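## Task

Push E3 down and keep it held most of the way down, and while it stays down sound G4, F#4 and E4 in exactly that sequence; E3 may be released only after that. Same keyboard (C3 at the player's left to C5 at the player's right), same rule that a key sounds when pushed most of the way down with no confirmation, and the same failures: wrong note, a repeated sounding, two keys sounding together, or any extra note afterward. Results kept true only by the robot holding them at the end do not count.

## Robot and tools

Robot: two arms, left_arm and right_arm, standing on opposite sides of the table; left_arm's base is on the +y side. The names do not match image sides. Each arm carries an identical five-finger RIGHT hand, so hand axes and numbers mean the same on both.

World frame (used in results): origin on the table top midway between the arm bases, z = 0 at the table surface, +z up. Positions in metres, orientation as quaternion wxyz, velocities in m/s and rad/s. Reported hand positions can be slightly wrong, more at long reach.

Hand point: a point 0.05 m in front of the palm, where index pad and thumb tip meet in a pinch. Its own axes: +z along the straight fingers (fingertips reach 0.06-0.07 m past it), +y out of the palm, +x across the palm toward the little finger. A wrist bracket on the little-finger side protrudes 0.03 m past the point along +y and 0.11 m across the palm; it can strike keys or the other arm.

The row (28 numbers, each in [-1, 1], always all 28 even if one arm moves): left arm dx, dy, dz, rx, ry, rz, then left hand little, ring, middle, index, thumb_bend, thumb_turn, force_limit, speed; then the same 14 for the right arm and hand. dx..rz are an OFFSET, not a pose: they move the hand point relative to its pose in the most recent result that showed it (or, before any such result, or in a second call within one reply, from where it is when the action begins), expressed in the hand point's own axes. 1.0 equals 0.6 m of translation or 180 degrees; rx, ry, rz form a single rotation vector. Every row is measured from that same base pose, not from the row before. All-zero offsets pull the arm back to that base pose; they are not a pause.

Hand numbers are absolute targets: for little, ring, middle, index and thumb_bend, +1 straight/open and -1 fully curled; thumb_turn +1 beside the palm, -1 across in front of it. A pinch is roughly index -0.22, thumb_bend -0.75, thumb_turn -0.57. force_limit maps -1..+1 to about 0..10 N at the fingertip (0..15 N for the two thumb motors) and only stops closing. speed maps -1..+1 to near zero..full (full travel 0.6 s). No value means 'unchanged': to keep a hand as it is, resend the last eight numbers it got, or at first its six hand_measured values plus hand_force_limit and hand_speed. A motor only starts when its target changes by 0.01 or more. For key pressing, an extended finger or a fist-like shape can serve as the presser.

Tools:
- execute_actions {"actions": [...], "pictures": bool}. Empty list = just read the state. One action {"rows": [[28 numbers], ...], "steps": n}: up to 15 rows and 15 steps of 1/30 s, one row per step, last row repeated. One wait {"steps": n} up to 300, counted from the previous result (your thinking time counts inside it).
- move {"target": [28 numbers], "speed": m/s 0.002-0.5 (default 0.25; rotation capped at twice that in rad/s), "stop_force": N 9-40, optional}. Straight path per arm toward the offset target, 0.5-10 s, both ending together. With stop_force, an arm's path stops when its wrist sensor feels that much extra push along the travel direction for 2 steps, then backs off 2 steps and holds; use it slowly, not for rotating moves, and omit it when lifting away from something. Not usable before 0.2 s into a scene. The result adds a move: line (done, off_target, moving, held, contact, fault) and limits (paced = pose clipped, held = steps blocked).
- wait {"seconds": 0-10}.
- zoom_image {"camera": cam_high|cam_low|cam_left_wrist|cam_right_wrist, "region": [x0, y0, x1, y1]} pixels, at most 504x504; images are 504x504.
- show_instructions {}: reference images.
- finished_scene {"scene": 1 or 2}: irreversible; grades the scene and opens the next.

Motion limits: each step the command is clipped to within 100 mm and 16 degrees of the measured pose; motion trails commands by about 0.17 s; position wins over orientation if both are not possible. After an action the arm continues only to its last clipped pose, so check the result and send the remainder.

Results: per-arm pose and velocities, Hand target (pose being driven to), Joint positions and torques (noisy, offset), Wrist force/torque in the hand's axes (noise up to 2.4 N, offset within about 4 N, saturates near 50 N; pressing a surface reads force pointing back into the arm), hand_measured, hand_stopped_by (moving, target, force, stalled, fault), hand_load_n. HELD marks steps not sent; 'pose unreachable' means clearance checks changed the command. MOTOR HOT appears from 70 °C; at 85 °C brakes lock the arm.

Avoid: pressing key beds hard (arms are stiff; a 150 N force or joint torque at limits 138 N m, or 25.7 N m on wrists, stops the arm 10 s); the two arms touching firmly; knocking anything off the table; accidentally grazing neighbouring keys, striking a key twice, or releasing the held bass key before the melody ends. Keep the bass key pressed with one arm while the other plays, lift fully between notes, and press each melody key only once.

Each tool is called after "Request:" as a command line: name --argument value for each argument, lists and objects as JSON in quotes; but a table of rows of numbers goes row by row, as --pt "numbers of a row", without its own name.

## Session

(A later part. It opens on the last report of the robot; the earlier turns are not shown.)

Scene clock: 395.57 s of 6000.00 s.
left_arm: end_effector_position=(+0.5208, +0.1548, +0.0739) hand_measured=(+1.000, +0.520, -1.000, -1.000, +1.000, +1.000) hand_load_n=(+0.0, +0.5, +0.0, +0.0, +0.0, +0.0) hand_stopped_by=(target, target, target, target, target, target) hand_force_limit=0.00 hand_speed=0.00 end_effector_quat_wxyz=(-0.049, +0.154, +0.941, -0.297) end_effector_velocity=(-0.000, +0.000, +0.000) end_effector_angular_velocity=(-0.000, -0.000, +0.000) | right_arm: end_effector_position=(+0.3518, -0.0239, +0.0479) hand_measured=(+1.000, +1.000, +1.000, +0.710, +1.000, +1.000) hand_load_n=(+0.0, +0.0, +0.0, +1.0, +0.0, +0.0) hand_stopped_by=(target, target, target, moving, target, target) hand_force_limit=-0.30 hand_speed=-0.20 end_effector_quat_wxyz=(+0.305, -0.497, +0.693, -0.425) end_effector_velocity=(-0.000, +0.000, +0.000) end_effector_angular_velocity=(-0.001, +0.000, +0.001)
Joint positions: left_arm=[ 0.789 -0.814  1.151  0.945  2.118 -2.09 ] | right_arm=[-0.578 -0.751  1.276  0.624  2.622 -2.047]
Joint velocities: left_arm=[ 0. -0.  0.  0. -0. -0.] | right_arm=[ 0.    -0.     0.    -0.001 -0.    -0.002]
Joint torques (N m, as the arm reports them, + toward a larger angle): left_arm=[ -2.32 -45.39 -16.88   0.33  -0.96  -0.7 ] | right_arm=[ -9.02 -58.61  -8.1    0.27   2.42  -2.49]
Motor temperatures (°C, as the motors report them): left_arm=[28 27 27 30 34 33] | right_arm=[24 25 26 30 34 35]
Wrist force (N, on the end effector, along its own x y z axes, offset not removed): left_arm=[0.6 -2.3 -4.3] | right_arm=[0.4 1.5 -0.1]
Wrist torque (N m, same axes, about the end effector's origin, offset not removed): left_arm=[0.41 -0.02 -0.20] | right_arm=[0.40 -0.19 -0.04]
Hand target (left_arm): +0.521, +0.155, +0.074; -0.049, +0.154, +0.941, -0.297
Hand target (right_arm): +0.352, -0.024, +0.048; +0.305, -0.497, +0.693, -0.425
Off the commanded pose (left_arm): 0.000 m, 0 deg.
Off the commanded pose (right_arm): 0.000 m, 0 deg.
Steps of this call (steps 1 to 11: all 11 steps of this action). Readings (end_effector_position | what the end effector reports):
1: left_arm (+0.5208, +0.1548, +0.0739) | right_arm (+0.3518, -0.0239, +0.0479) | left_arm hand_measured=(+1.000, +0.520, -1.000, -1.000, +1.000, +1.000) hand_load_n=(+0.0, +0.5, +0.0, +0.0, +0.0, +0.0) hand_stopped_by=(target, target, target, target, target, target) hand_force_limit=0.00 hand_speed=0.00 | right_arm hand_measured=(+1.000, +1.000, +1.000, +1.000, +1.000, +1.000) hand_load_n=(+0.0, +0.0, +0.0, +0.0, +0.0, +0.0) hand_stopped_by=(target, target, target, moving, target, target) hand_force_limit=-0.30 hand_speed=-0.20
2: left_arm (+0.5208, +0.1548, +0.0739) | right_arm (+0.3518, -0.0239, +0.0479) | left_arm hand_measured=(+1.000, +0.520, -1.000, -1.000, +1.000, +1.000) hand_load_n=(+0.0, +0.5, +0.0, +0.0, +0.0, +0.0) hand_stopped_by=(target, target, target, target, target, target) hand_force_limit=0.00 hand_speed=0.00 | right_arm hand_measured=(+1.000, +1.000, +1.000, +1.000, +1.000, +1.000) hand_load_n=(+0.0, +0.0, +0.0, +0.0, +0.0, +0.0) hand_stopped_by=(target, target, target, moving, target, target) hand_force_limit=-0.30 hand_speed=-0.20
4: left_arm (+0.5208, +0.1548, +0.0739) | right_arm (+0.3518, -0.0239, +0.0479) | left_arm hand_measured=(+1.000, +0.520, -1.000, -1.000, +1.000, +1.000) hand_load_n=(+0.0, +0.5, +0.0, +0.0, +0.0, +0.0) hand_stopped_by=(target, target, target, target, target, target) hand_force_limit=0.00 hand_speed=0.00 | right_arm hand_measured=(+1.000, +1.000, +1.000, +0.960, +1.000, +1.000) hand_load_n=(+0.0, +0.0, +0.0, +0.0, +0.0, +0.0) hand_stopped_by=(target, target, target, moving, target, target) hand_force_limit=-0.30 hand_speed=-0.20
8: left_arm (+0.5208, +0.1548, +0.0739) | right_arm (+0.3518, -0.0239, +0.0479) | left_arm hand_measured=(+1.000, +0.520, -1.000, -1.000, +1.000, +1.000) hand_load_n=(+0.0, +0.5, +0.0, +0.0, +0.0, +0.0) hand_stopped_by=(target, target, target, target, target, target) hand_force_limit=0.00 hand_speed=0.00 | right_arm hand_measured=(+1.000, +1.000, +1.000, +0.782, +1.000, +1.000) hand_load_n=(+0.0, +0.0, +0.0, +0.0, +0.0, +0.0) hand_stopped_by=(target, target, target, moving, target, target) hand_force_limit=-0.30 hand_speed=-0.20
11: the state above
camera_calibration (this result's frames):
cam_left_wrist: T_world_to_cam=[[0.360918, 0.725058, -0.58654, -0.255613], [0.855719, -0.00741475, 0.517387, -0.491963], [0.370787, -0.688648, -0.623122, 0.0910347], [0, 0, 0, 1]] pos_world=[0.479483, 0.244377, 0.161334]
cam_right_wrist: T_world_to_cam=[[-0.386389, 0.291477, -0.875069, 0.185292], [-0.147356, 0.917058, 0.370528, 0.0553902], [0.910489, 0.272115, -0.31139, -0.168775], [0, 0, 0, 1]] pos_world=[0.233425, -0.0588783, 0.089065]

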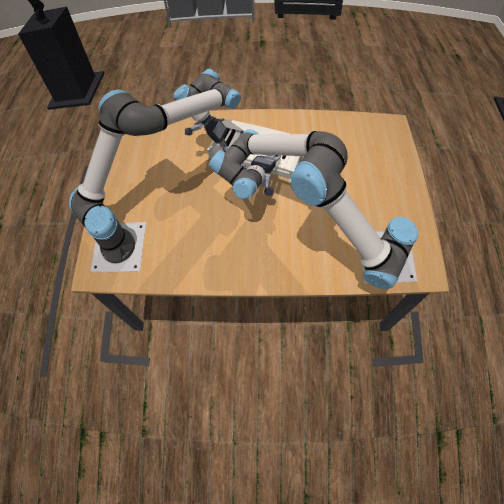

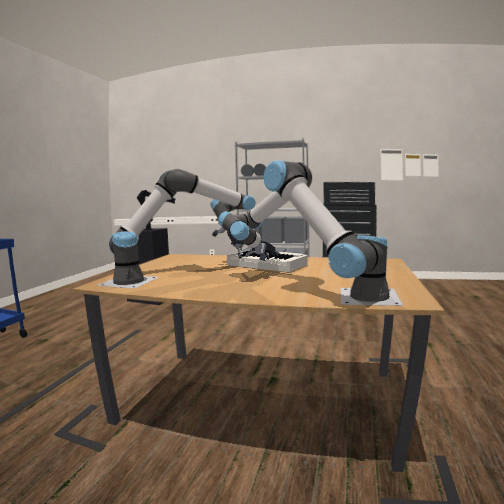

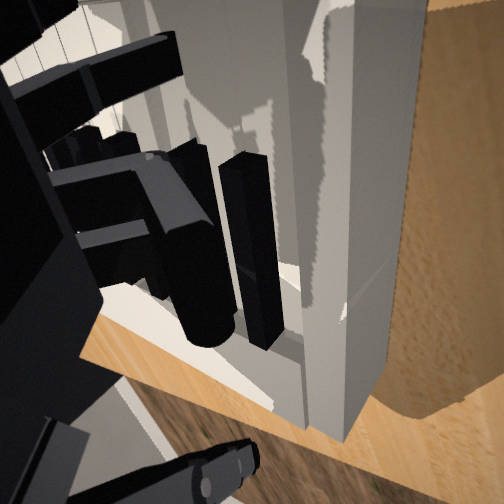

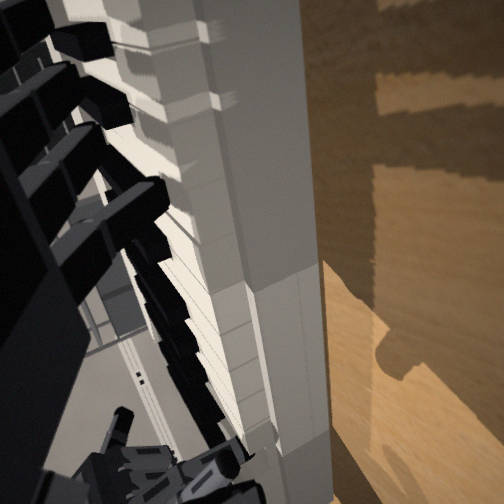

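Request:
execute_actions --actions '[{"rows": [[0,0,0,0,0,0,1,0.52,-1,-1,1,1,0,0, 0,0,0,0,0,0,1,1,1,0.35,1,1,-0.3,-0.6]], "steps": 14}]'

Request:
zoom_image --camera "cam_right_wrist" --region '[80, 90, 260, 270]'

Request:
move --target '[0,-0.02868,-0.04095,0,0,0,1,0.52,-1,-1,1,1,0,0, 0,-0.04455,-0.02271,0,0,0,1,1,1,1,1,1,-0.3,0.5]' --speed 0.06

Scene clock: 408.37 s of 6000.00 s.
left_arm: end_effector_position=(+0.5208, +0.1548, +0.0739) hand_measured=(+1.000, +0.520, -1.000, -1.000, +1.000, +1.000) hand_load_n=(+0.0, +0.5, +0.0, +0.0, +0.0, +0.0) hand_stopped_by=(target, target, target, target, target, target) hand_force_limit=0.00 hand_speed=0.00 end_effector_quat_wxyz=(-0.049, +0.154, +0.941, -0.297) end_effector_velocity=(+0.000, -0.000, -0.000) end_effector_angular_velocity=(-0.000, -0.000, -0.000) | right_arm: end_effector_position=(+0.3519, -0.0239, +0.0479) hand_measured=(+1.000, +1.000, +1.000, +0.536, +1.000, +1.000) hand_load_n=(+0.0, +0.0, +0.0, +3.0, +0.0, +0.0) hand_stopped_by=(target, target, target, force, target, target) hand_force_limit=-0.30 hand_speed=-0.60 end_effector_quat_wxyz=(+0.305, -0.497, +0.693, -0.425) end_effector_velocity=(-0.000, +0.000, -0.000) end_effector_angular_velocity=(+0.000, +0.000, +0.000)
Joint positions: left_arm=[ 0.789 -0.814  1.151  0.945  2.118 -2.09 ] | right_arm=[-0.578 -0.751  1.276  0.624  2.622 -2.047]
Joint velocities: left_arm=[-0.     0.     0.    -0.001 -0.     0.   ] | right_arm=[ 0.001  0.    -0.     0.     0.     0.001]
Joint torques (N m, as the arm reports them, + toward a larger angle): left_arm=[ -1.68 -44.24 -15.99   0.35  -0.89  -0.67] | right_arm=[ 15.   -39.12 -21.34   2.08   1.21   1.57]
Motor temperatures (°C, as the motors report them): left_arm=[28 27 27 30 34 33] | right_arm=[24 25 26 30 34 35]
Wrist force (N, on the end effector, along its own x y z axes, offset not removed): left_arm=[2.5 -3.4 -4.7] | right_arm=[1.3 -1.1 -0.2]
Wrist torque (N m, same axes, about the end effector's origin, offset not removed): left_arm=[0.19 -0.23 -0.08] | right_arm=[0.51 -0.29 0.03]
Hand target (left_arm): +0.521, +0.155, +0.074; -0.049, +0.154, +0.941, -0.297
Hand target (right_arm): +0.352, -0.024, +0.048; +0.305, -0.497, +0.693, -0.425
Off the commanded pose (left_arm): 0.000 m, 0 deg.
Off the commanded pose (right_arm): 0.000 m, 0 deg.
Steps of this call (steps 1 to 90: nothing new was sent; then 9.33 s passed at rest; steps 91 to 104: all 14 steps of this action). Readings (end_effector_position | what the end effector reports):
91: left_arm (+0.5208, +0.1548, +0.0739) | right_arm (+0.3519, -0.0240, +0.0479) | left_arm hand_measured=(+1.000, +0.520, -1.000, -1.000, +1.000, +1.000) hand_load_n=(+0.0, +0.5, +0.0, +0.0, +0.0, +0.0) hand_stopped_by=(target, target, target, target, target, target) hand_force_limit=0.00 hand_speed=0.00 | right_arm hand_measured=(+1.000, +1.000, +1.000, +0.710, +1.000, +1.000) hand_load_n=(+0.0, +0.0, +0.0, +0.5, +0.0, +0.0) hand_stopped_by=(target, target, target, moving, target, target) hand_force_limit=-0.30 hand_speed=-0.60
92: left_arm (+0.5208, +0.1548, +0.0739) | right_arm (+0.3519, -0.0240, +0.0479) | left_arm hand_measured=(+1.000, +0.520, -1.000, -1.000, +1.000, +1.000) hand_load_n=(+0.0, +0.5, +0.0, +0.0, +0.0, +0.0) hand_stopped_by=(target, target, target, target, target, target) hand_force_limit=0.00 hand_speed=0.00 | right_arm hand_measured=(+1.000, +1.000, +1.000, +0.710, +1.000, +1.000) hand_load_n=(+0.0, +0.0, +0.0, +0.5, +0.0, +0.0) hand_stopped_by=(target, target, target, moving, target, target) hand_force_limit=-0.30 hand_speed=-0.60
94: left_arm (+0.5208, +0.1548, +0.0739) | right_arm (+0.3519, -0.0240, +0.0479) | left_arm hand_measured=(+1.000, +0.520, -1.000, -1.000, +1.000, +1.000) hand_load_n=(+0.0, +0.5, +0.0, +0.0, +0.0, +0.0) hand_stopped_by=(target, target, target, target, target, target) hand_force_limit=0.00 hand_speed=0.00 | right_arm hand_measured=(+1.000, +1.000, +1.000, +0.690, +1.000, +1.000) hand_load_n=(+0.0, +0.0, +0.0, +1.0, +0.0, +0.0) hand_stopped_by=(target, target, target, moving, target, target) hand_force_limit=-0.30 hand_speed=-0.60
98: left_arm (+0.5208, +0.1548, +0.0739) | right_arm (+0.3519, -0.0240, +0.0479) | left_arm hand_measured=(+1.000, +0.520, -1.000, -1.000, +1.000, +1.000) hand_load_n=(+0.0, +0.5, +0.0, +0.0, +0.0, +0.0) hand_stopped_by=(target, target, target, target, target, target) hand_force_limit=0.00 hand_speed=0.00 | right_arm hand_measured=(+1.000, +1.000, +1.000, +0.602, +1.000, +1.000) hand_load_n=(+0.0, +0.0, +0.0, +1.0, +0.0, +0.0) hand_stopped_by=(target, target, target, moving, target, target) hand_force_limit=-0.30 hand_speed=-0.60
104: the state above
camera_calibration (this result's frames):
cam_left_wrist: T_world_to_cam=[[0.360919, 0.725058, -0.58654, -0.255613], [0.855719, -0.00741507, 0.517388, -0.491963], [0.370787, -0.688648, -0.623122, 0.0910347], [0, 0, 0, 1]] pos_world=[0.479483, 0.244377, 0.161334]
cam_right_wrist: T_world_to_cam=[[-0.386434, 0.291474, -0.87505, 0.185354], [-0.147315, 0.917066, 0.370525, 0.0554189], [0.910476, 0.272092, -0.311447, -0.168776], [0, 0, 0, 1]] pos_world=[0.233458, -0.0589258, 0.0890947]

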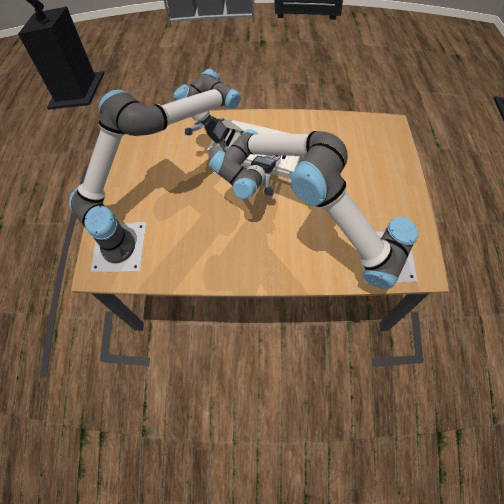

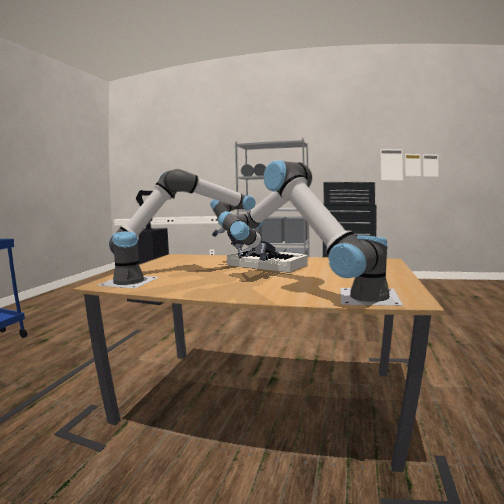

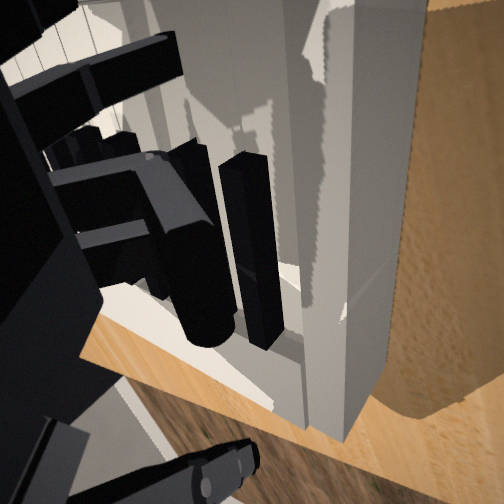

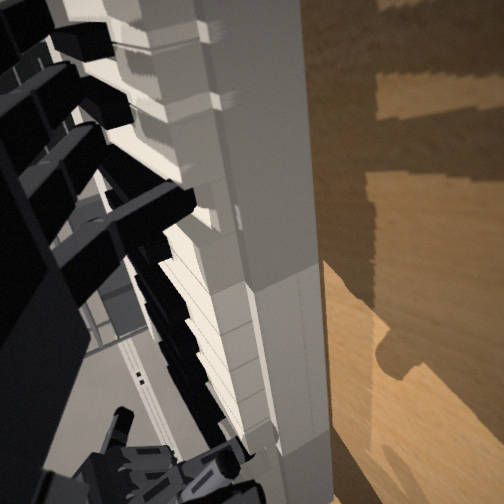

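Region (80, 90, 260, 270) of cam_right_wrist's 504x504 image, scaled by 2.800, with more detail than that image has.

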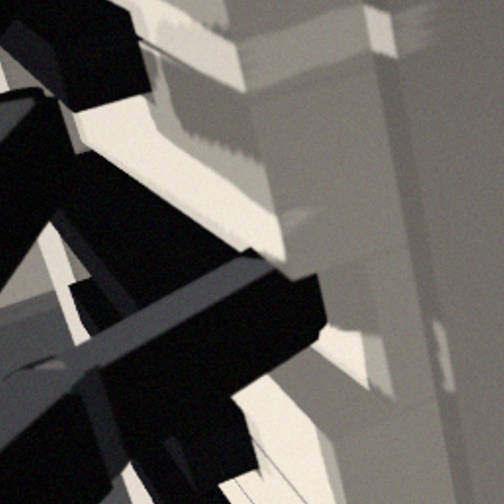

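Scene clock: 409.53 s of 6000.00 s.
left_arm: end_effector_position=(+0.5209, +0.1549, +0.1037) hand_measured=(+1.000, +0.520, -1.000, -1.000, +1.000, +1.000) hand_load_n=(+0.0, +0.0, +0.0, +0.0, +0.0, +0.0) hand_stopped_by=(target, target, target, target, target, target) hand_force_limit=0.00 hand_speed=0.00 end_effector_quat_wxyz=(-0.049, +0.154, +0.941, -0.297) end_effector_velocity=(+0.000, +0.000, +0.002) end_effector_angular_velocity=(+0.000, +0.001, +0.000) | right_arm: end_effector_position=(+0.3518, -0.0239, +0.0776) hand_measured=(+1.000, +1.000, +1.000, +1.000, +1.000, +1.000) hand_load_n=(+0.0, +0.0, +0.0, +0.0, +0.0, +0.0) hand_stopped_by=(target, target, target, target, target, target) hand_force_limit=-0.30 hand_speed=0.50 end_effector_quat_wxyz=(+0.305, -0.497, +0.693, -0.425) end_effector_velocity=(-0.000, +0.000, +0.002) end_effector_angular_velocity=(-0.000, +0.000, +0.000)
Joint positions: left_arm=[ 0.789 -0.837  1.113  1.007  2.118 -2.09 ] | right_arm=[-0.578 -0.786  1.256  0.679  2.622 -2.047]
Joint velocities: left_arm=[ 0.    -0.001 -0.003  0.005 -0.     0.   ] | right_arm=[ 0.    -0.002 -0.002  0.005 -0.     0.   ]
Joint torques (N m, as the arm reports them, + toward a larger angle): left_arm=[  5.53 -62.77 -26.99   4.15   0.43   0.87] | right_arm=[  1.71 -56.88 -23.03   3.4    1.69   2.86]
Motor temperatures (°C, as the motors report them): left_arm=[28 27 27 30 34 33] | right_arm=[24 25 26 30 34 35]
Wrist force (N, on the end effector, along its own x y z axes, offset not removed): left_arm=[-1.2 0.1 0.9] | right_arm=[0.6 3.0 0.1]
Wrist torque (N m, same axes, about the end effector's origin, offset not removed): left_arm=[-0.17 -0.05 -0.24] | right_arm=[0.45 -0.25 -0.03]
Hand target (left_arm): +0.521, +0.155, +0.104; -0.049, +0.154, +0.941, -0.297
Hand target (right_arm): +0.352, -0.024, +0.078; +0.305, -0.497, +0.693, -0.425
Off the commanded pose (left_arm): 0.000 m, 0 deg.
Off the commanded pose (right_arm): 0.000 m, 0 deg.
move: done
camera_calibration (this result's frames):
cam_left_wrist: T_world_to_cam=[[0.360814, 0.725131, -0.586514, -0.238173], [0.855732, -0.00733148, 0.517368, -0.507392], [0.37086, -0.688572, -0.623163, 0.109526], [0, 0, 0, 1]] pos_world=[0.479508, 0.244403, 0.191069]
cam_right_wrist: T_world_to_cam=[[-0.38644, 0.291473, -0.875047, 0.211328], [-0.147421, 0.917034, 0.370562, 0.0443942], [0.910457, 0.2722, -0.311409, -0.159476], [0, 0, 0, 1]] pos_world=[0.233406, -0.058898, 0.118809]

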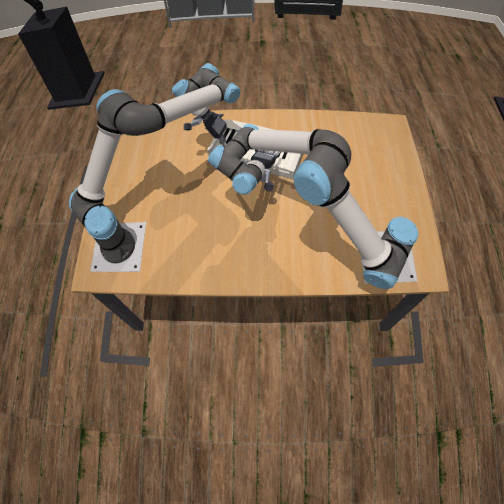

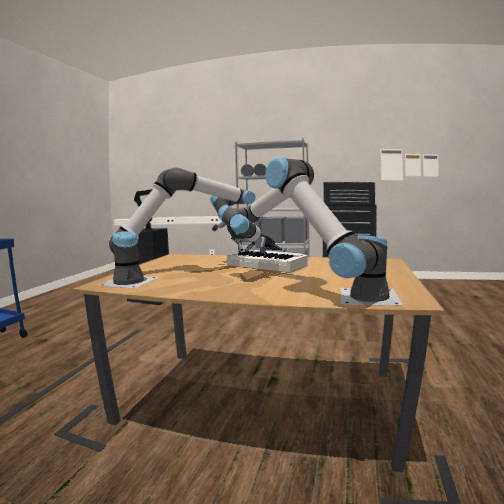

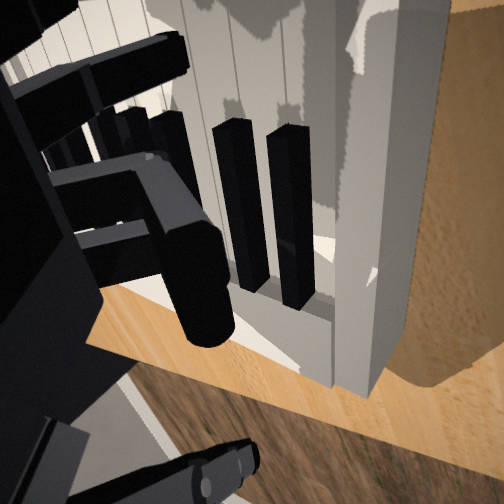

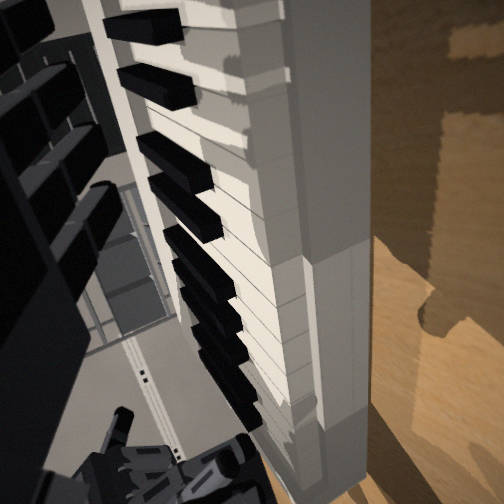

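Request:
finished_scene --scene 2

The scene is finished: the task was done.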